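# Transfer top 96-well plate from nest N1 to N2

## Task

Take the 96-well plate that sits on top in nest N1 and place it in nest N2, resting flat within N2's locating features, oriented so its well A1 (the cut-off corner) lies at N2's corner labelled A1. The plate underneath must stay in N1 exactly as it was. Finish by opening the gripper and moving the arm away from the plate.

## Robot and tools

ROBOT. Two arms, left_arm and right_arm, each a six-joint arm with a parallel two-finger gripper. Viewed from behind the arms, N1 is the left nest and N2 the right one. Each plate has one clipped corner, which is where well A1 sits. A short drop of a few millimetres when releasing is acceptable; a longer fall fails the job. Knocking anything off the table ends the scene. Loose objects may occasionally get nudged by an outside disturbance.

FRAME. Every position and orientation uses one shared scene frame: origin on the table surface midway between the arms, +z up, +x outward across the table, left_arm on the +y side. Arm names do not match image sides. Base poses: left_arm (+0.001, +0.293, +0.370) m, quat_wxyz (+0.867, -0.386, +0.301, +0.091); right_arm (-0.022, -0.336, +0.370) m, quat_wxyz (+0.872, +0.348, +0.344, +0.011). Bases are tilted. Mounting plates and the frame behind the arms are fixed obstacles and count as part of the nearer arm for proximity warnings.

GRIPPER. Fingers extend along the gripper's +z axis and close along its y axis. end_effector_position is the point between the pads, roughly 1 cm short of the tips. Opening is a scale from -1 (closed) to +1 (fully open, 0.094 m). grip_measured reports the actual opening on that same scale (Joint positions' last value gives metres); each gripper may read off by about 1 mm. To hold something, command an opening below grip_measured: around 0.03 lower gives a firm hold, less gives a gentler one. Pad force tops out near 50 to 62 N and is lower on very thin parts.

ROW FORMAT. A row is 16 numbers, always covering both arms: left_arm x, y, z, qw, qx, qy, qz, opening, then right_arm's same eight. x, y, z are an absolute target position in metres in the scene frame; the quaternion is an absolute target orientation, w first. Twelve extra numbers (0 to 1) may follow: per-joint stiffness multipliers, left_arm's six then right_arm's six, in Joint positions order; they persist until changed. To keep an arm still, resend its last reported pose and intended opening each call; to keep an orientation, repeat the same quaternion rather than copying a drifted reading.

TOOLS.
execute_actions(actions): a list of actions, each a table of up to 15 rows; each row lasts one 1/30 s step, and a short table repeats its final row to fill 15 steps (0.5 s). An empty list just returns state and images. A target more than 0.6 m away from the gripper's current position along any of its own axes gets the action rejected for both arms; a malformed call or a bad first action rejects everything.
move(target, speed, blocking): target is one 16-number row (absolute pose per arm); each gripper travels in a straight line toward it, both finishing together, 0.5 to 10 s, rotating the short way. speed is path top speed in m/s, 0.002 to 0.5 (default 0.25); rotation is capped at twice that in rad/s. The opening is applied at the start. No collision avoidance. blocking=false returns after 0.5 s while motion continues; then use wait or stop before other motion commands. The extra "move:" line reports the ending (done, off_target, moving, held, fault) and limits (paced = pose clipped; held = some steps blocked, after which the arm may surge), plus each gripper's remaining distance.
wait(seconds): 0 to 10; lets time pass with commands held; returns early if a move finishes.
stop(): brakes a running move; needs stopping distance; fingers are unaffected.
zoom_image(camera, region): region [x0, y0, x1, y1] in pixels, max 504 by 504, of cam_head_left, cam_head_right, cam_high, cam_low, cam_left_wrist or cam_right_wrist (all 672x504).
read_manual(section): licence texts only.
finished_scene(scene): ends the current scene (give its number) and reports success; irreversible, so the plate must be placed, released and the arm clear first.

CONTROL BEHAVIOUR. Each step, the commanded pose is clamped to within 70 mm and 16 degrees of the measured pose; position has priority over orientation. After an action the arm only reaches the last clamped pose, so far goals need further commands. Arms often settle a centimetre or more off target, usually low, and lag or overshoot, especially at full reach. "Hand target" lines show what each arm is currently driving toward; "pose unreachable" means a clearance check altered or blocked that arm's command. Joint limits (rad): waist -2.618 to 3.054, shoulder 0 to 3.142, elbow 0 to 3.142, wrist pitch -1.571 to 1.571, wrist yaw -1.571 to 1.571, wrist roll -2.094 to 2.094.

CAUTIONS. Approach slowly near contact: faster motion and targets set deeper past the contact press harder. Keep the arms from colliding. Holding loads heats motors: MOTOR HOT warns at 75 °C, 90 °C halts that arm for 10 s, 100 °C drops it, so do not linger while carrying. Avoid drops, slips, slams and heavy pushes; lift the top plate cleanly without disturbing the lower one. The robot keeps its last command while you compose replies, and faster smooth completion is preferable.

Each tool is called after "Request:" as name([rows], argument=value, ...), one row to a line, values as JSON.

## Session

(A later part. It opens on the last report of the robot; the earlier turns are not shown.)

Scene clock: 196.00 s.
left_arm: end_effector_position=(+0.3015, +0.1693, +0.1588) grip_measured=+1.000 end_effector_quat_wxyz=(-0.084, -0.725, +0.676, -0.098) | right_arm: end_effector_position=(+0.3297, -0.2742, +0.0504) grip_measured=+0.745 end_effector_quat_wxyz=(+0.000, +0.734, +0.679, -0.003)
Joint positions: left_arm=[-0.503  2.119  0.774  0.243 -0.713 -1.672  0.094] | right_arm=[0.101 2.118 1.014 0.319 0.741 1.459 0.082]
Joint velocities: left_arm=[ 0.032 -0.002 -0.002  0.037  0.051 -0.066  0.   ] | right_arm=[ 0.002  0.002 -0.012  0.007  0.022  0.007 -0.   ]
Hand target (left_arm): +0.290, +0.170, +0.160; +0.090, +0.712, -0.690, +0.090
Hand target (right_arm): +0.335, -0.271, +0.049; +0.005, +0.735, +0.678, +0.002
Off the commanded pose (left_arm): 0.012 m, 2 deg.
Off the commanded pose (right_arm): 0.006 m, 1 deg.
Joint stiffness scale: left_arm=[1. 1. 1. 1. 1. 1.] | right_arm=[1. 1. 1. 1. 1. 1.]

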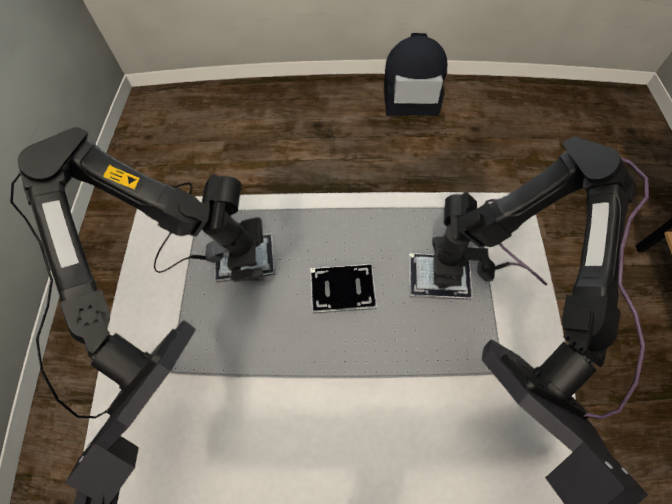

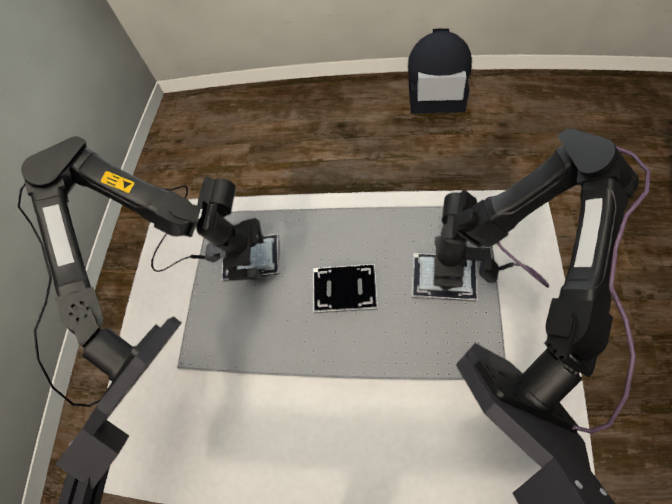

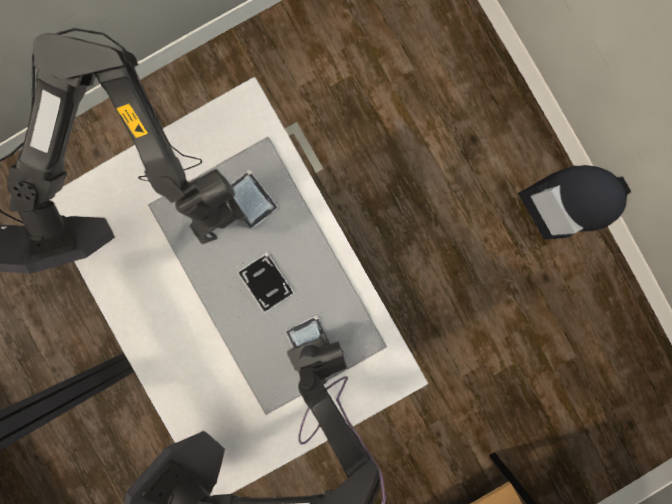

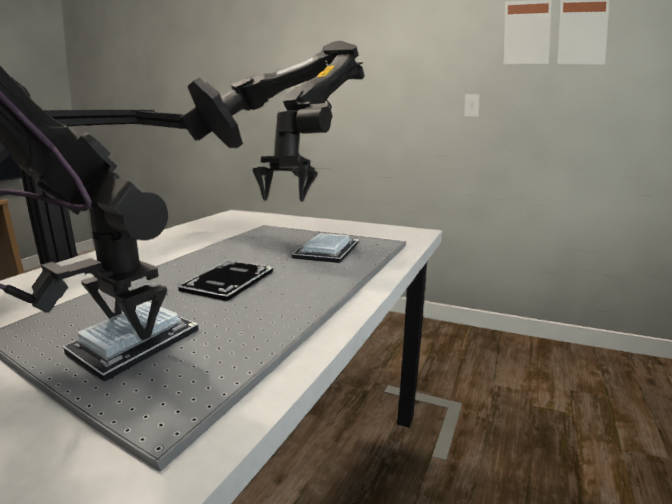

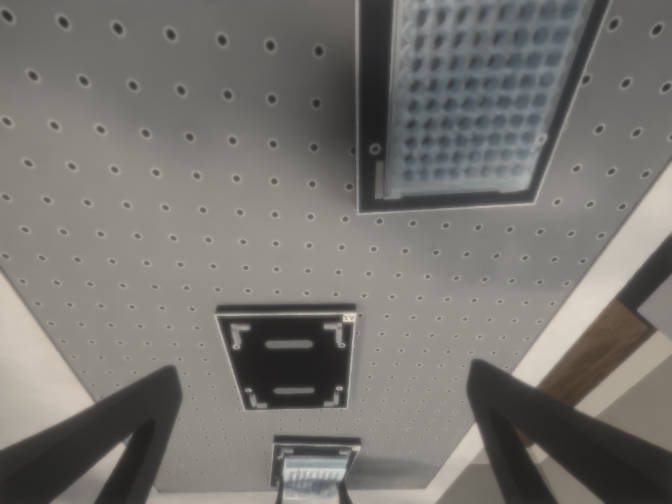

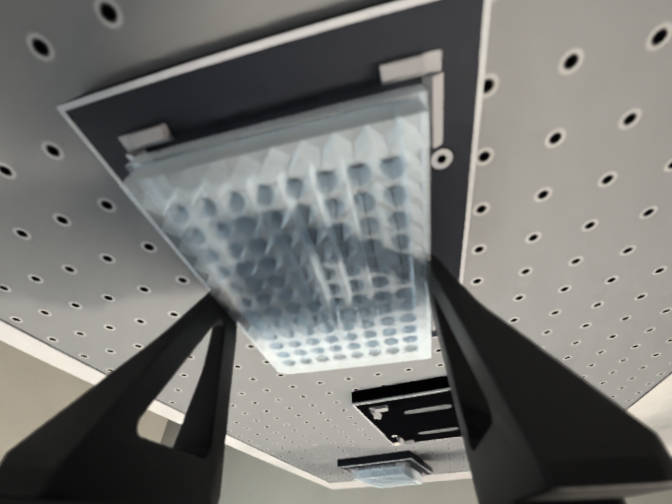

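Request:
execute_actions([
  [[0.29,0.17,0.16,0.09,0.712,-0.69,0.09,1,0.3351,-0.271,0.0484,0.0052,0.7344,0.6782,0.002,0.71],[0.29,0.17,0.16,0.09,0.712,-0.69,0.09,1,0.3352,-0.271,0.0479,0.0055,0.7344,0.6782,0.0023,0.71],[0.29,0.17,0.16,0.09,0.712,-0.69,0.09,1,0.3351,-0.271,0.0474,0.0057,0.7344,0.6782,0.0025,0.71],[0.29,0.17,0.16,0.09,0.712,-0.69,0.09,1,0.335,-0.271,0.047,0.0059,0.7344,0.6782,0.0027,0.71],[0.29,0.17,0.16,0.09,0.712,-0.69,0.09,1,0.3349,-0.271,0.0465,0.0061,0.7344,0.6782,0.0029,0.71],[0.29,0.17,0.16,0.09,0.712,-0.69,0.09,1,0.3348,-0.271,0.046,0.0062,0.7344,0.6782,0.0031,0.71],[0.29,0.17,0.16,0.09,0.712,-0.69,0.09,1,0.3346,-0.271,0.0456,0.0064,0.7344,0.6782,0.0033,0.71],[0.29,0.17,0.16,0.09,0.712,-0.69,0.09,1,0.3345,-0.271,0.0451,0.0065,0.7344,0.6782,0.0035,0.71],[0.29,0.17,0.16,0.09,0.712,-0.69,0.09,1,0.3344,-0.271,0.0446,0.0067,0.7344,0.6782,0.0036,0.71],[0.29,0.17,0.16,0.09,0.712,-0.69,0.09,1,0.3343,-0.271,0.0442,0.0068,0.7344,0.6782,0.0038,0.71],[0.29,0.17,0.16,0.09,0.712,-0.69,0.09,1,0.3341,-0.271,0.0437,0.007,0.7344,0.6782,0.004,0.71],[0.29,0.17,0.16,0.09,0.712,-0.69,0.09,1,0.334,-0.271,0.0433,0.0071,0.7344,0.6782,0.0041,0.71]],
])

Request:
wait(seconds=0.3)

Request:
zoom_image(camera="cam_right_wrist", region=[360, 40, 500, 190])

Request:
zoom_image(camera="cam_right_wrist", region=[30, 90, 200, 250])

Scene clock: 210.07 s.
left_arm: end_effector_position=(+0.3015, +0.1693, +0.1588) grip_measured=+1.000 end_effector_quat_wxyz=(-0.084, -0.725, +0.676, -0.098) | right_arm: end_effector_position=(+0.3287, -0.2737, +0.0456) grip_measured=+0.745 end_effector_quat_wxyz=(+0.002, +0.734, +0.679, -0.001)
Joint positions: left_arm=[-0.503  2.119  0.774  0.243 -0.713 -1.672  0.094] | right_arm=[0.092 2.134 1.014 0.348 0.734 1.446 0.082]
Joint velocities: left_arm=[-0.002 -0.002 -0.012 -0.022 -0.022 -0.081  0.   ] | right_arm=[-0.012  0.017 -0.022  0.051  0.037 -0.007 -0.001]
Hand target (left_arm): +0.290, +0.170, +0.160; +0.090, +0.712, -0.690, +0.090
Hand target (right_arm): +0.334, -0.271, +0.044; +0.007, +0.735, +0.678, +0.004
Off the commanded pose (left_arm): 0.012 m, 2 deg.
Off the commanded pose (right_arm): 0.006 m, 1 deg.
Joint stiffness scale: left_arm=[1. 1. 1. 1. 1. 1.] | right_arm=[1. 1. 1. 1. 1. 1.]

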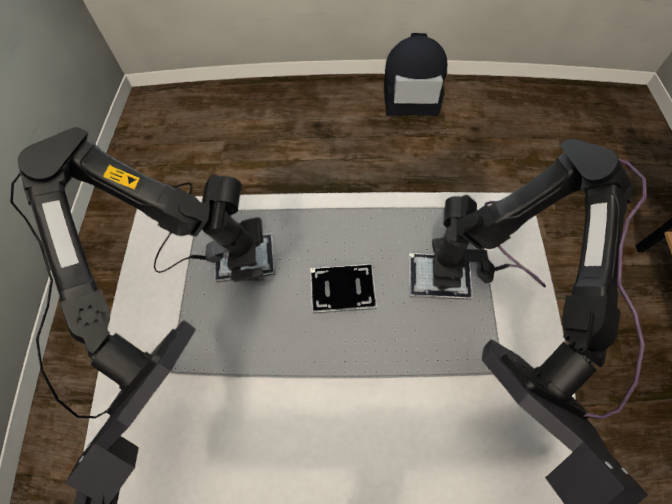

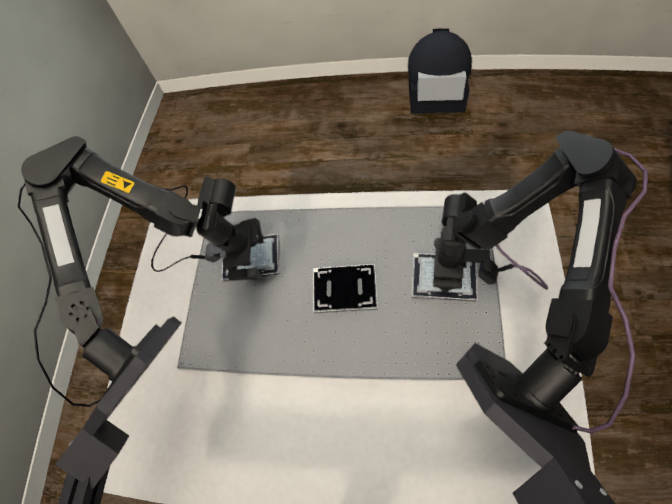

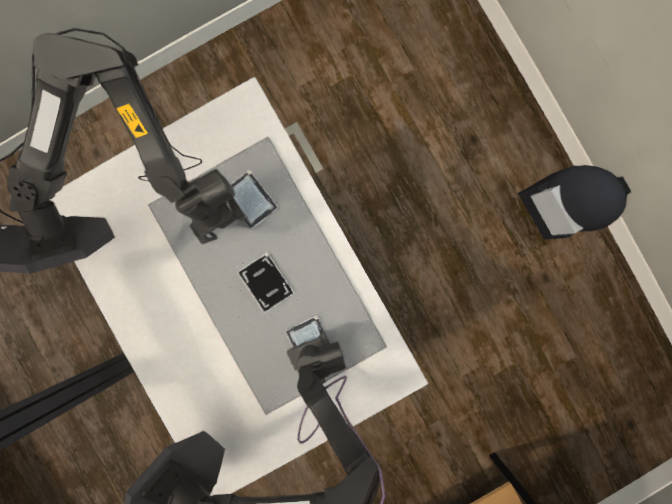

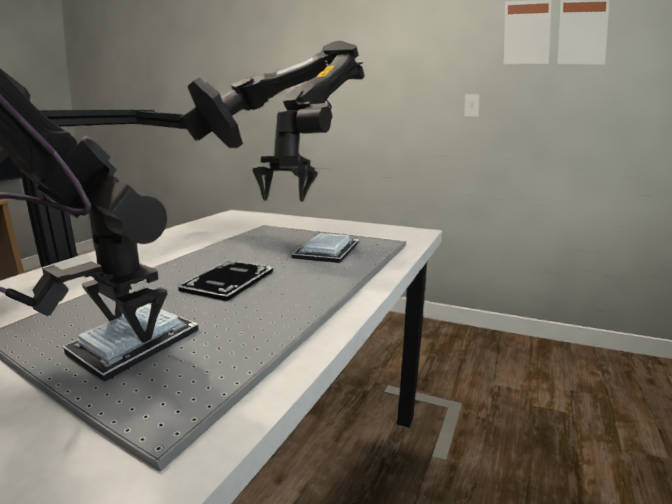

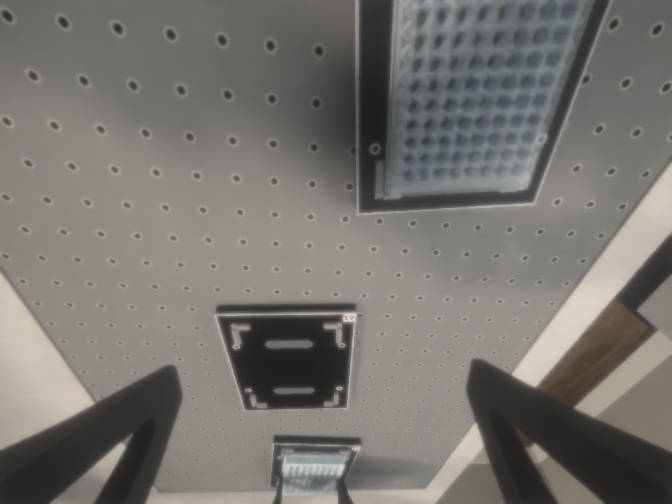

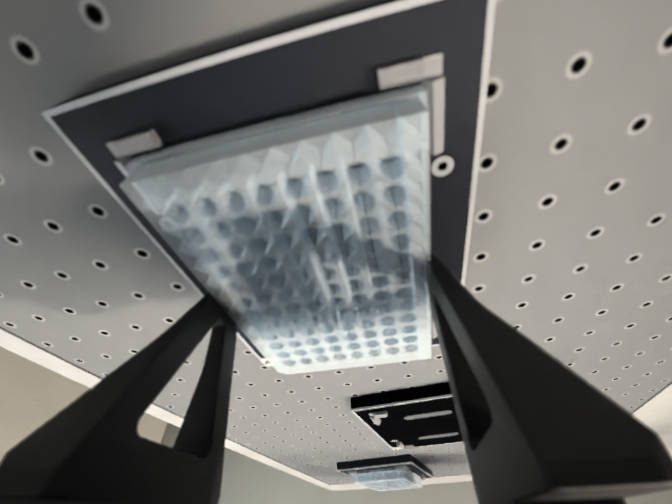

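Scene clock: 210.37 s.
left_arm: end_effector_position=(+0.3015, +0.1693, +0.1588) grip_measured=+1.000 end_effector_quat_wxyz=(-0.084, -0.725, +0.676, -0.098) | right_arm: end_effector_position=(+0.3290, -0.2738, +0.0454) grip_measured=+0.745 end_effector_quat_wxyz=(+0.002, +0.734, +0.679, -0.000)
Joint positions: left_arm=[-0.503  2.119  0.774  0.243 -0.713 -1.672  0.094] | right_arm=[0.092 2.134 1.014 0.35  0.733 1.444 0.082]
Joint velocities: left_arm=[-0.007  0.002  0.002  0.037 -0.037  0.037  0.   ] | right_arm=[ 0.002  0.012 -0.012 -0.022 -0.051 -0.081 -0.001]
Hand target (left_arm): +0.290, +0.170, +0.160; +0.090, +0.712, -0.690, +0.090
Hand target (right_arm): +0.334, -0.271, +0.044; +0.007, +0.735, +0.678, +0.004
Off the commanded pose (left_arm): 0.012 m, 2 deg.
Off the commanded pose (right_arm): 0.006 m, 1 deg.
Joint stiffness scale: left_arm=[1. 1. 1. 1. 1. 1.] | right_arm=[1. 1. 1. 1. 1. 1.]
wait: 0.30 s; at rest by 0.17 s

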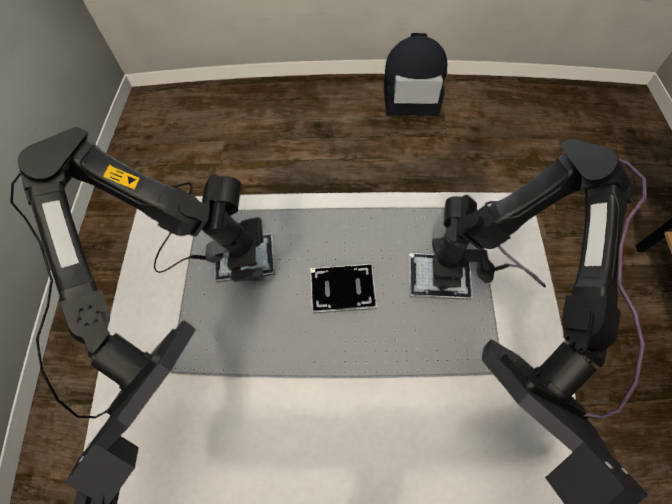

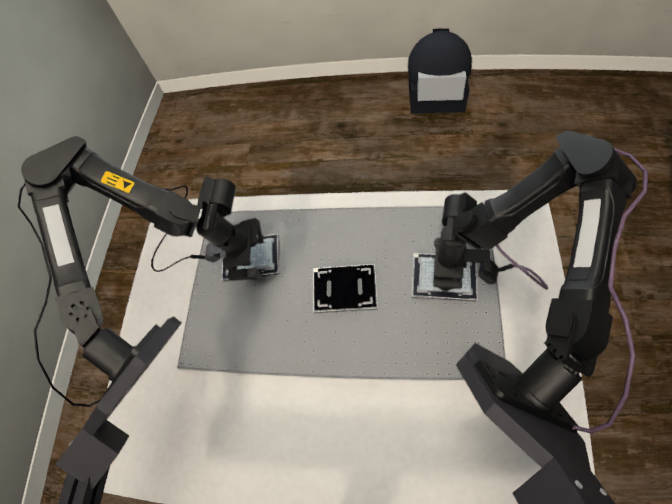

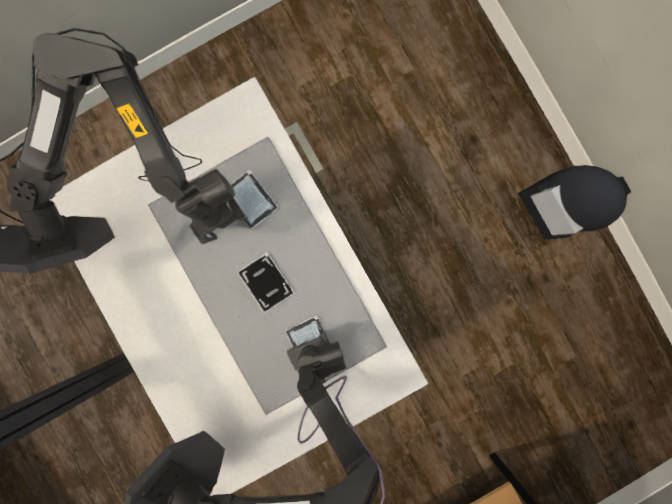

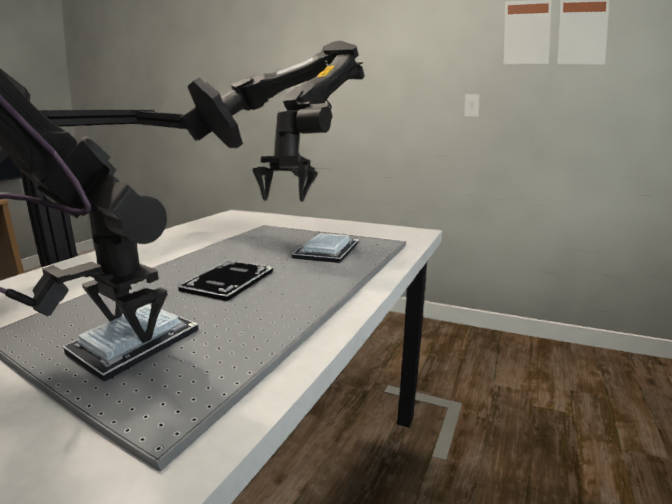

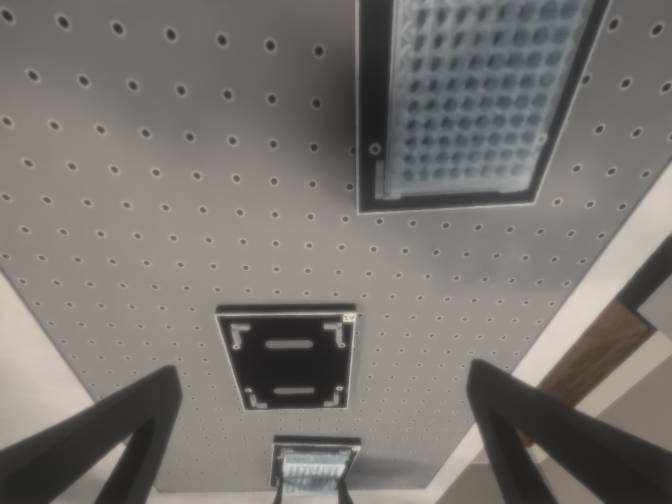

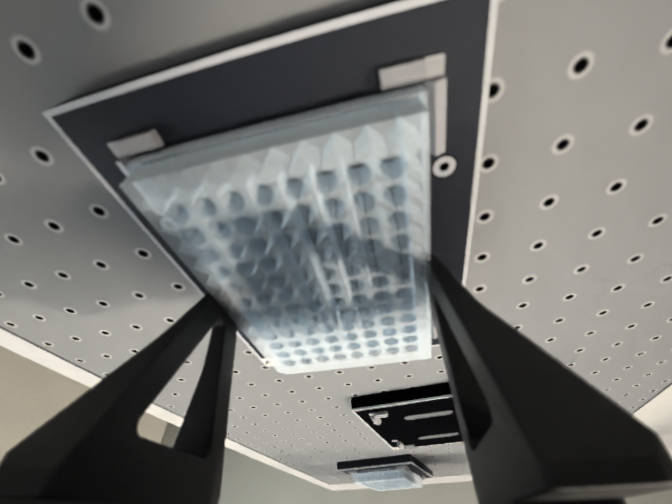

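Region (360, 40, 500, 190) of cam_right_wrist's 672x504 image, scaled by 3.360, with more detail than that image has; it fills the left 470 columns of this view, and the rest is white.

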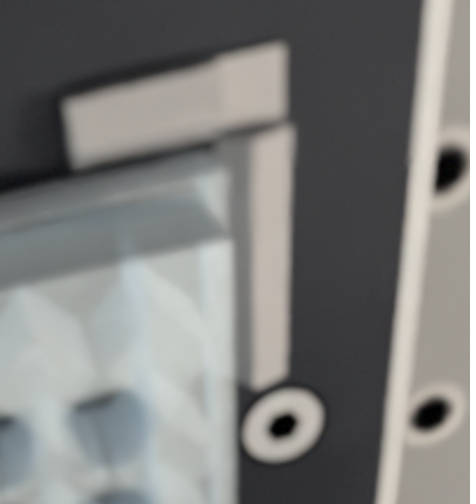

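Region (30, 90, 200, 250) of cam_right_wrist's 672x504 image, scaled by 2.965, with more detail than that image has; it fills the top 474 rows of this view, and the rest is white.

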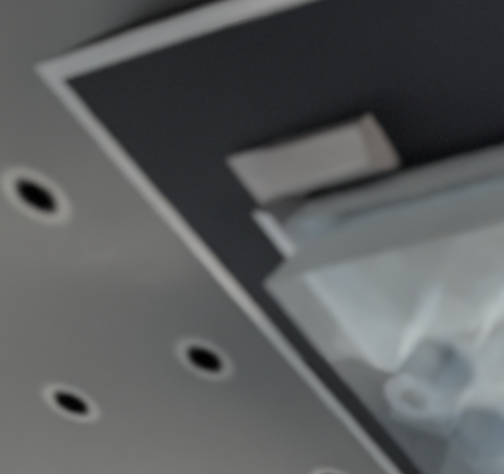

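Request:
execute_actions([
  [[0.29,0.17,0.16,0.09,0.712,-0.69,0.09,1,0.334,-0.271,0.0433,0.0071,0.7344,0.6782,0.0041,0.725],[0.29,0.17,0.16,0.09,0.712,-0.69,0.09,1,0.334,-0.271,0.0433,0.0071,0.7344,0.6782,0.0041,0.74],[0.29,0.17,0.16,0.09,0.712,-0.69,0.09,1,0.334,-0.271,0.0433,0.0071,0.7344,0.6782,0.0041,0.755],[0.29,0.17,0.16,0.09,0.712,-0.69,0.09,1,0.334,-0.271,0.0433,0.0071,0.7344,0.6782,0.0041,0.77],[0.29,0.17,0.16,0.09,0.712,-0.69,0.09,1,0.334,-0.271,0.0433,0.0071,0.7344,0.6782,0.0041,0.8],[0.29,0.17,0.16,0.09,0.712,-0.69,0.09,1,0.334,-0.271,0.0433,0.0071,0.7344,0.6782,0.0041,0.85],[0.29,0.17,0.16,0.09,0.712,-0.69,0.09,1,0.334,-0.271,0.0433,0.0071,0.7344,0.6782,0.0041,0.92],[0.29,0.17,0.16,0.09,0.712,-0.69,0.09,1,0.334,-0.271,0.0433,0.0071,0.7344,0.6782,0.0041,1],[0.29,0.17,0.16,0.09,0.712,-0.69,0.09,1,0.3325,-0.2707,0.0433,0.0049,0.7327,0.68,0.0025,1],[0.29,0.17,0.16,0.09,0.712,-0.69,0.09,1,0.331,-0.2704,0.0433,0.0026,0.731,0.6819,0.0008,1],[0.29,0.17,0.16,0.09,0.712,-0.69,0.09,1,0.3295,-0.2702,0.0433,0.0004,0.7293,0.6838,-0.0009,1],[0.29,0.17,0.16,0.09,0.712,-0.69,0.09,1,0.328,-0.2699,0.0433,-0.0018,0.7276,0.6856,-0.0025,1]],
])

Request:
zoom_image(camera="cam_low", region=[50, 290, 210, 390])

Scene clock: 213.93 s.
left_arm: end_effector_position=(+0.3015, +0.1693, +0.1588) grip_measured=+1.000 end_effector_quat_wxyz=(-0.084, -0.725, +0.676, -0.098) | right_arm: end_effector_position=(+0.3293, -0.2736, +0.0454) grip_measured=+1.000 end_effector_quat_wxyz=(+0.002, +0.734, +0.679, +0.001)
Joint positions: left_arm=[-0.503  2.119  0.774  0.243 -0.713 -1.672  0.094] | right_arm=[0.092 2.134 1.014 0.351 0.731 1.443 0.094]
Joint velocities: left_arm=[ 0.012 -0.017 -0.007  0.007  0.051 -0.066  0.   ] | right_arm=[-0.007 -0.012 -0.012  0.037 -0.066  0.037  0.   ]
Hand target (left_arm): +0.290, +0.170, +0.160; +0.090, +0.712, -0.690, +0.090
Hand target (right_arm): +0.328, -0.270, +0.043; -0.002, +0.728, +0.686, -0.002
Off the commanded pose (left_arm): 0.012 m, 2 deg.
Off the commanded pose (right_arm): 0.004 m, 1 deg.
Joint stiffness scale: left_arm=[1. 1. 1. 1. 1. 1.] | right_arm=[1. 1. 1. 1. 1. 1.]

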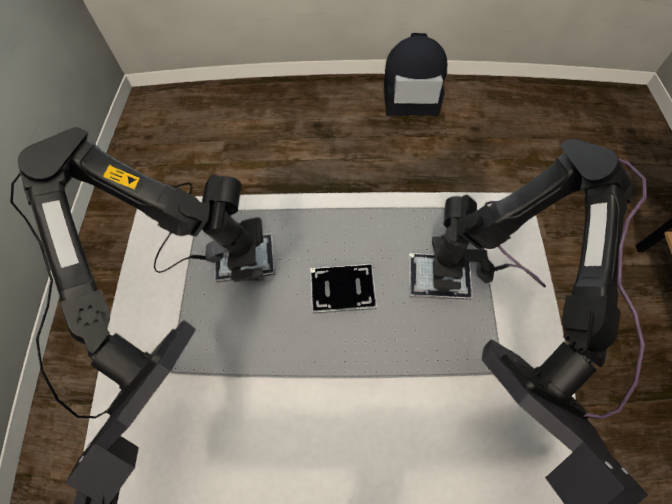

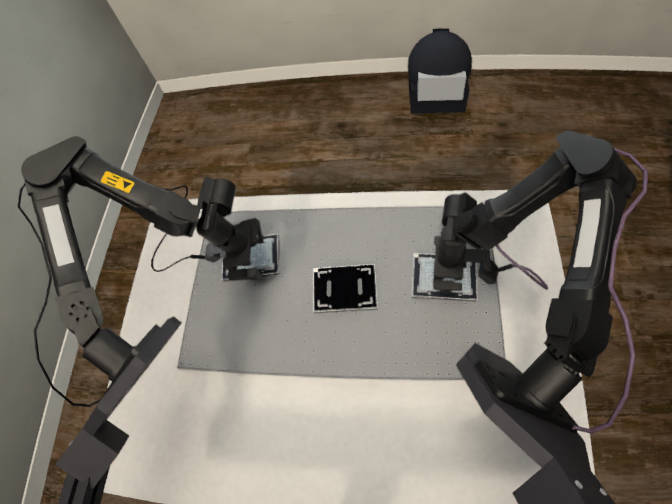

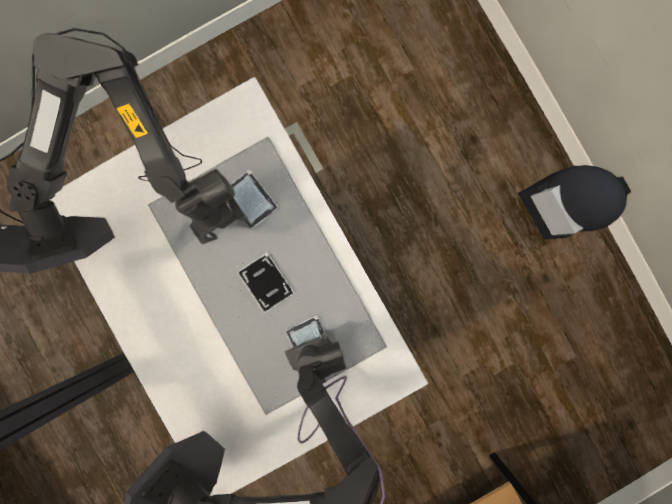

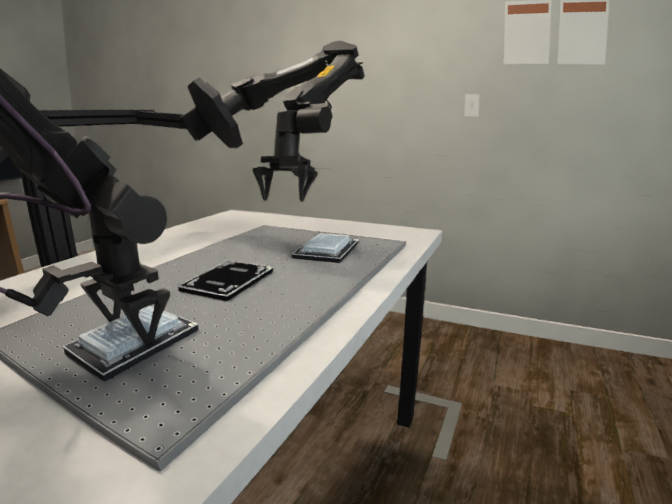

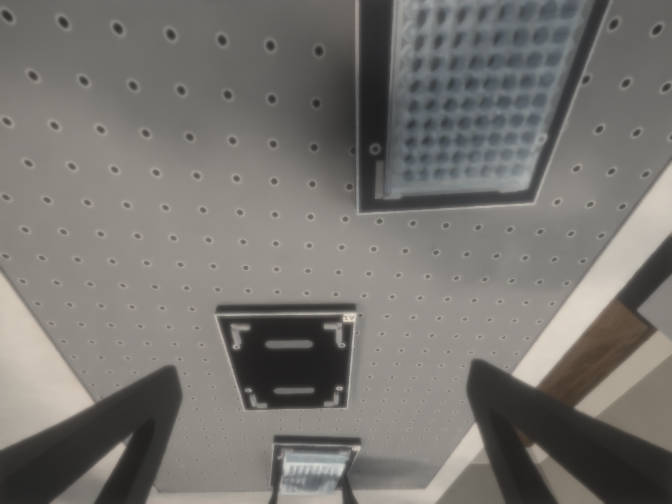

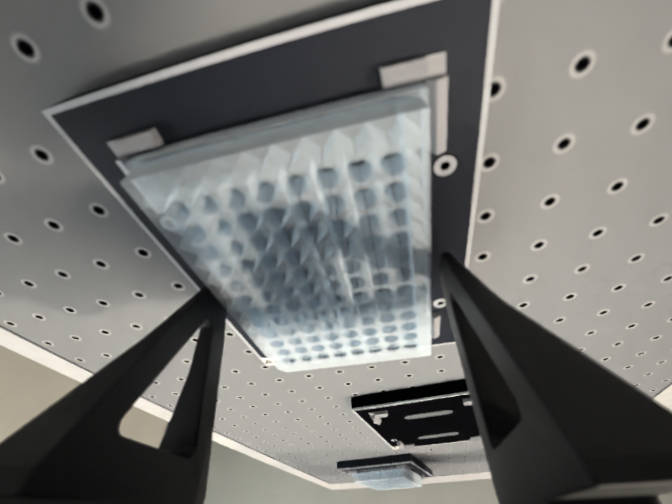

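Region (50, 290, 210, 390) of cam_low's 672x504 image, scaled by 3.150, with more detail than that image has; it fills the top 315 rows of this view, and the rest is white.

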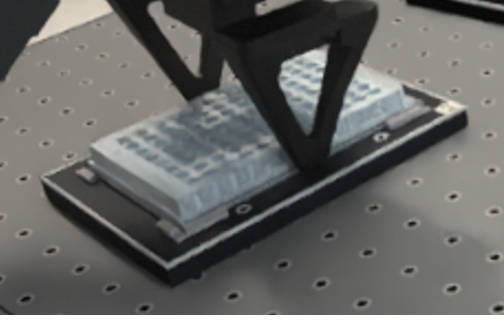

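Request:
execute_actions([
  [[0.29,0.17,0.16,0.09,0.712,-0.69,0.09,1,0.3281,-0.268,0.0445,-0.0028,0.7261,0.6872,-0.0012,1],[0.29,0.17,0.16,0.09,0.712,-0.69,0.09,1,0.3283,-0.2661,0.0456,-0.0037,0.7245,0.6888,0.0002,1],[0.29,0.17,0.16,0.09,0.712,-0.69,0.09,1,0.3284,-0.2643,0.0468,-0.0047,0.723,0.6905,0.0015,1],[0.29,0.17,0.16,0.09,0.712,-0.69,0.09,1,0.3286,-0.2624,0.048,-0.0057,0.7215,0.6921,0.0029,1],[0.29,0.17,0.16,0.09,0.712,-0.69,0.09,1,0.3287,-0.2605,0.0492,-0.0067,0.72,0.6937,0.0042,1],[0.29,0.17,0.16,0.09,0.712,-0.69,0.09,1,0.3289,-0.2586,0.0503,-0.0076,0.7184,0.6953,0.0055,1],[0.29,0.17,0.16,0.09,0.712,-0.69,0.09,1,0.329,-0.2567,0.0515,-0.0086,0.7169,0.6969,0.0069,1],[0.29,0.17,0.16,0.09,0.712,-0.69,0.09,1,0.3292,-0.2549,0.0527,-0.0096,0.7154,0.6986,0.0082,1],[0.29,0.17,0.16,0.09,0.712,-0.69,0.09,1,0.3293,-0.253,0.0539,-0.0106,0.7139,0.7002,0.0096,1],[0.29,0.17,0.16,0.09,0.712,-0.69,0.09,1,0.3295,-0.2511,0.055,-0.0115,0.7123,0.7018,0.0109,1],[0.29,0.17,0.16,0.09,0.712,-0.69,0.09,1,0.3296,-0.2492,0.0562,-0.0125,0.7108,0.7034,0.0122,1],[0.29,0.17,0.16,0.09,0.712,-0.69,0.09,1,0.3298,-0.2473,0.0574,-0.0135,0.7093,0.705,0.0136,1],[0.29,0.17,0.16,0.09,0.712,-0.69,0.09,1,0.3299,-0.2455,0.0586,-0.0145,0.7078,0.7067,0.0149,1],[0.29,0.17,0.16,0.09,0.712,-0.69,0.09,1,0.3301,-0.2436,0.0597,-0.0154,0.7062,0.7083,0.0163,1],[0.29,0.17,0.16,0.09,0.712,-0.69,0.09,1,0.3302,-0.2417,0.0609,-0.0164,0.7047,0.7099,0.0176,1]],
  [[0.29,0.17,0.16,0.09,0.712,-0.69,0.09,1,0.3302,-0.2405,0.063,-0.0164,0.7047,0.7099,0.0176,1],[0.29,0.17,0.16,0.09,0.712,-0.69,0.09,1,0.3302,-0.24,0.066,-0.0164,0.7047,0.7099,0.0176,1],[0.29,0.17,0.16,0.09,0.712,-0.69,0.09,1,0.3302,-0.24,0.0695,-0.0164,0.7047,0.7099,0.0176,1],[0.29,0.17,0.16,0.09,0.712,-0.69,0.09,1,0.3302,-0.24,0.0735,-0.0164,0.7047,0.7099,0.0176,1],[0.29,0.17,0.16,0.09,0.712,-0.69,0.09,1,0.3302,-0.24,0.078,-0.0164,0.7047,0.7099,0.0176,1],[0.29,0.17,0.16,0.09,0.712,-0.69,0.09,1,0.33,-0.24,0.083,-0.0164,0.7047,0.7099,0.0176,1],[0.29,0.17,0.16,0.09,0.712,-0.69,0.09,1,0.329,-0.241,0.0885,-0.0164,0.7047,0.7099,0.0176,1],[0.29,0.17,0.16,0.09,0.712,-0.69,0.09,1,0.328,-0.242,0.094,-0.0164,0.7047,0.7099,0.0176,1],[0.29,0.17,0.16,0.09,0.712,-0.69,0.09,1,0.326,-0.244,0.1,-0.0164,0.7047,0.7099,0.0176,1],[0.29,0.17,0.16,0.09,0.712,-0.69,0.09,1,0.324,-0.246,0.106,-0.0164,0.7047,0.7099,0.0176,1],[0.29,0.17,0.16,0.09,0.712,-0.69,0.09,1,0.322,-0.248,0.112,-0.0164,0.7047,0.7099,0.0176,1],[0.29,0.17,0.16,0.09,0.712,-0.69,0.09,1,0.32,-0.25,0.118,-0.0164,0.7047,0.7099,0.0176,1],[0.29,0.17,0.16,0.09,0.712,-0.69,0.09,1,0.318,-0.252,0.124,-0.0164,0.7047,0.7099,0.0176,1],[0.29,0.17,0.16,0.09,0.712,-0.69,0.09,1,0.316,-0.254,0.13,-0.0164,0.7047,0.7099,0.0176,1],[0.29,0.17,0.16,0.09,0.712,-0.69,0.09,1,0.314,-0.256,0.136,-0.0164,0.7047,0.7099,0.0176,1]],
  [[0.29,0.17,0.16,0.09,0.712,-0.69,0.09,1,0.312,-0.258,0.142,-0.0164,0.7047,0.7099,0.0176,1],[0.29,0.17,0.16,0.09,0.712,-0.69,0.09,1,0.31,-0.26,0.148,-0.0164,0.7047,0.7099,0.0176,1],[0.29,0.17,0.16,0.09,0.712,-0.69,0.09,1,0.308,-0.262,0.154,-0.0164,0.7047,0.7099,0.0176,1],[0.29,0.17,0.16,0.09,0.712,-0.69,0.09,1,0.306,-0.264,0.16,-0.0164,0.7047,0.7099,0.0176,1],[0.29,0.17,0.16,0.09,0.712,-0.69,0.09,1,0.304,-0.266,0.165,-0.0164,0.7047,0.7099,0.0176,1],[0.29,0.17,0.16,0.09,0.712,-0.69,0.09,1,0.3025,-0.2675,0.17,-0.0164,0.7047,0.7099,0.0176,1],[0.29,0.17,0.16,0.09,0.712,-0.69,0.09,1,0.3015,-0.2685,0.174,-0.0164,0.7047,0.7099,0.0176,1],[0.29,0.17,0.16,0.09,0.712,-0.69,0.09,1,0.3007,-0.2693,0.177,-0.0164,0.7047,0.7099,0.0176,1],[0.29,0.17,0.16,0.09,0.712,-0.69,0.09,1,0.3002,-0.2698,0.179,-0.0164,0.7047,0.7099,0.0176,1],[0.29,0.17,0.16,0.09,0.712,-0.69,0.09,1,0.3,-0.27,0.18,-0.0164,0.7047,0.7099,0.0176,1]],
])

Scene clock: 218.63 s.
left_arm: end_effector_position=(+0.3014, +0.1693, +0.1588) grip_measured=+1.000 end_effector_quat_wxyz=(-0.084, -0.725, +0.676, -0.098) | right_arm: end_effector_position=(+0.3105, -0.2675, +0.1738) grip_measured=+1.000 end_effector_quat_wxyz=(-0.015, +0.714, +0.699, +0.034)
Joint positions: left_arm=[-0.503  2.119  0.774  0.243 -0.713 -1.672  0.094] | right_arm=[0.356 1.738 0.776 0.02  0.833 1.651 0.094]
Joint velocities: left_arm=[-0.002  0.002 -0.002 -0.007 -0.022  0.051  0.   ] | right_arm=[-0.002 -0.012  0.012 -0.256  0.051  0.11   0.   ]
Hand target (left_arm): +0.290, +0.170, +0.160; +0.090, +0.712, -0.690, +0.090
Hand target (right_arm): +0.299, -0.270, +0.179; -0.017, +0.705, +0.709, +0.019
Off the commanded pose (left_arm): 0.012 m, 2 deg.
Off the commanded pose (right_arm): 0.012 m, 3 deg.
Joint stiffness scale: left_arm=[1. 1. 1. 1. 1. 1.] | right_arm=[1. 1. 1. 1. 1. 1.]

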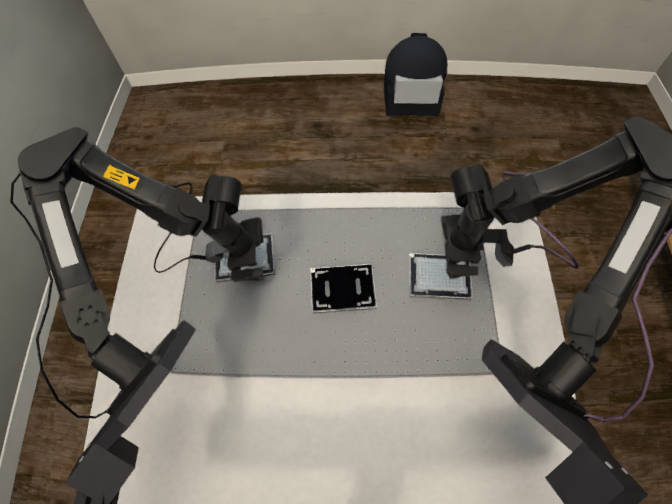

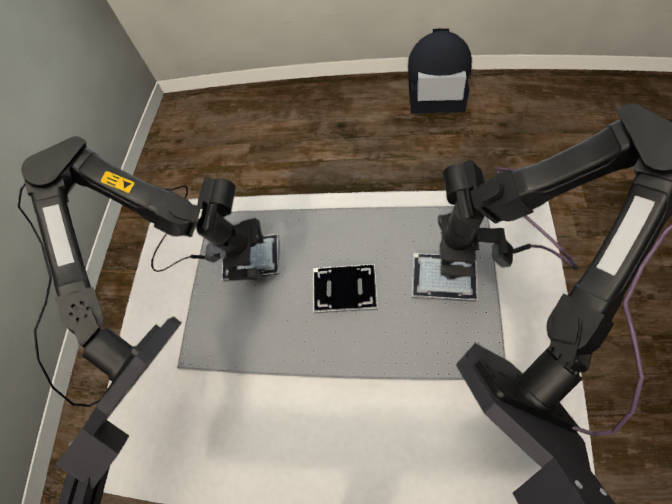

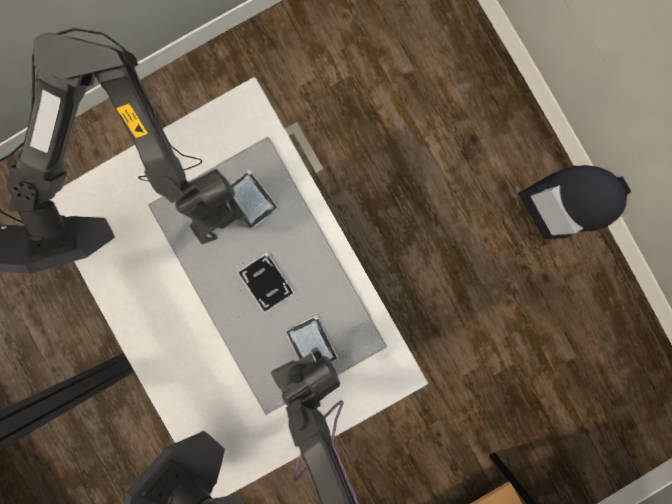

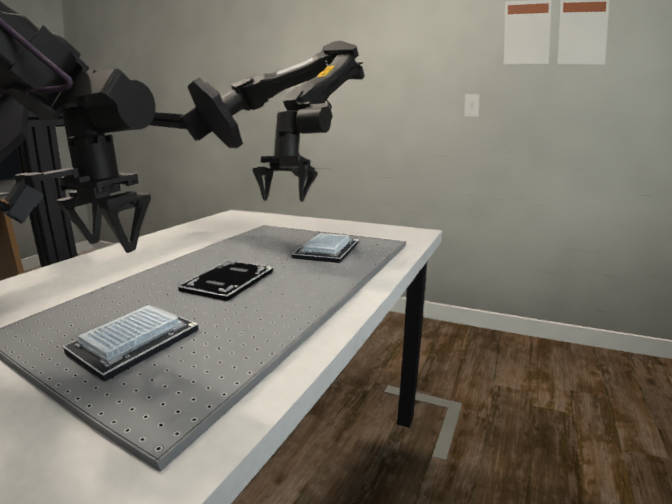

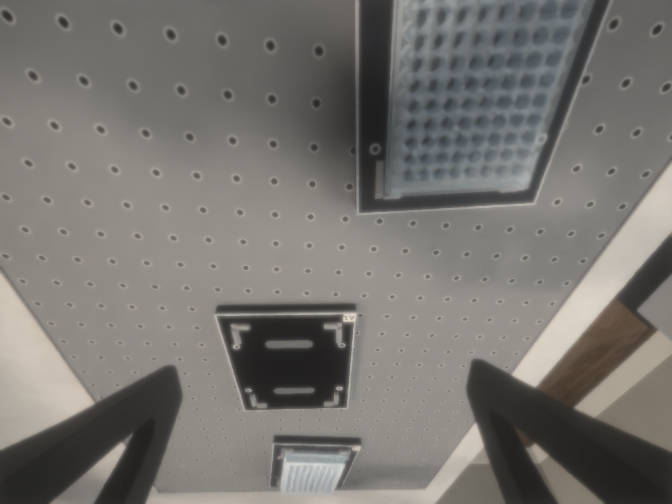

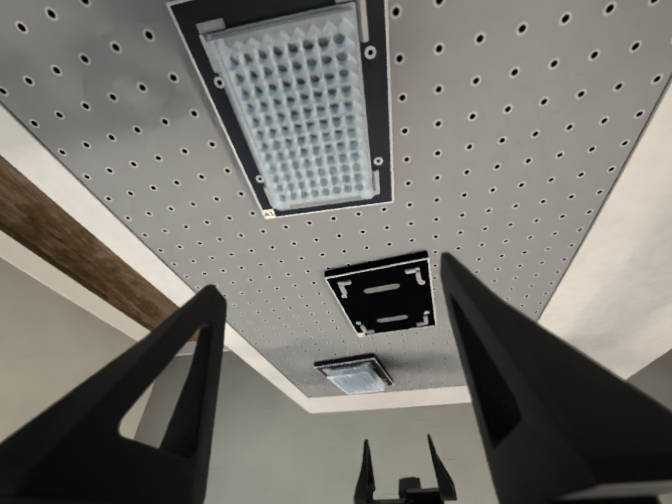

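Request:
zoom_image(camera="cam_right_wrist", region=[160, 0, 410, 230])

Request:
zoom_image(camera="cam_low", region=[50, 290, 210, 390])

Request:
zoom_image(camera="cam_left_wrist", region=[260, 425, 380, 504])

Region (160, 0, 410, 230) of cam_right_wrist's 672x504 image, scaled by 2.016, with more detail than that image has; it fills the top 464 rows of this view, and the rest is white.

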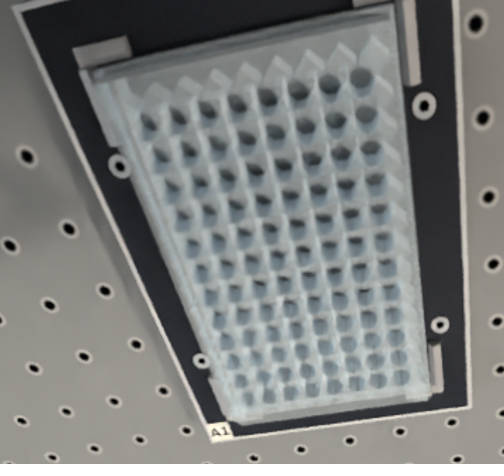

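Region (50, 290, 210, 390) of cam_low's 672x504 image, scaled by 3.150, with more detail than that image has; it fills the top 315 rows of this view, and the rest is white.

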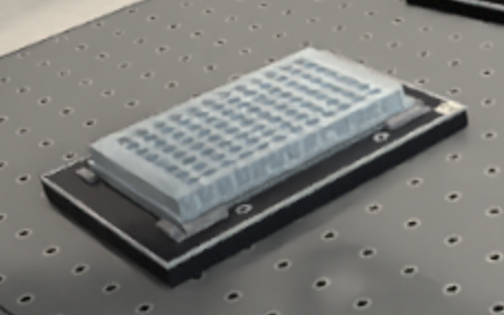

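Region (260, 425, 380, 504) of cam_left_wrist's 672x504 image, scaled by 4.200, with more detail than that image has; it fills the top 332 rows of this view, and the rest is white.

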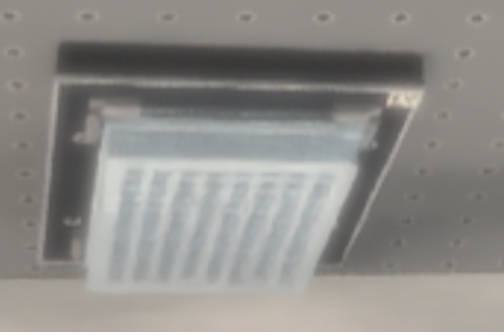

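Request:
zoom_image(camera="cam_right_wrist", region=[245, 160, 400, 230])

Region (245, 160, 400, 230) of cam_right_wrist's 672x504 image, scaled by 3.252, with more detail than that image has; it fills the top 228 rows of this view, and the rest is white.

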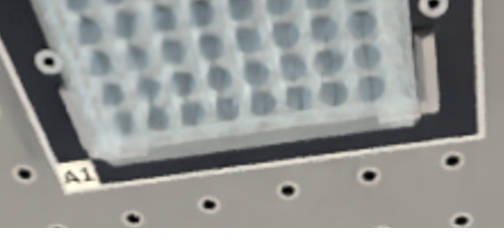

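Request:
finished_scene(scene=1)

The scene is finished: the task was done.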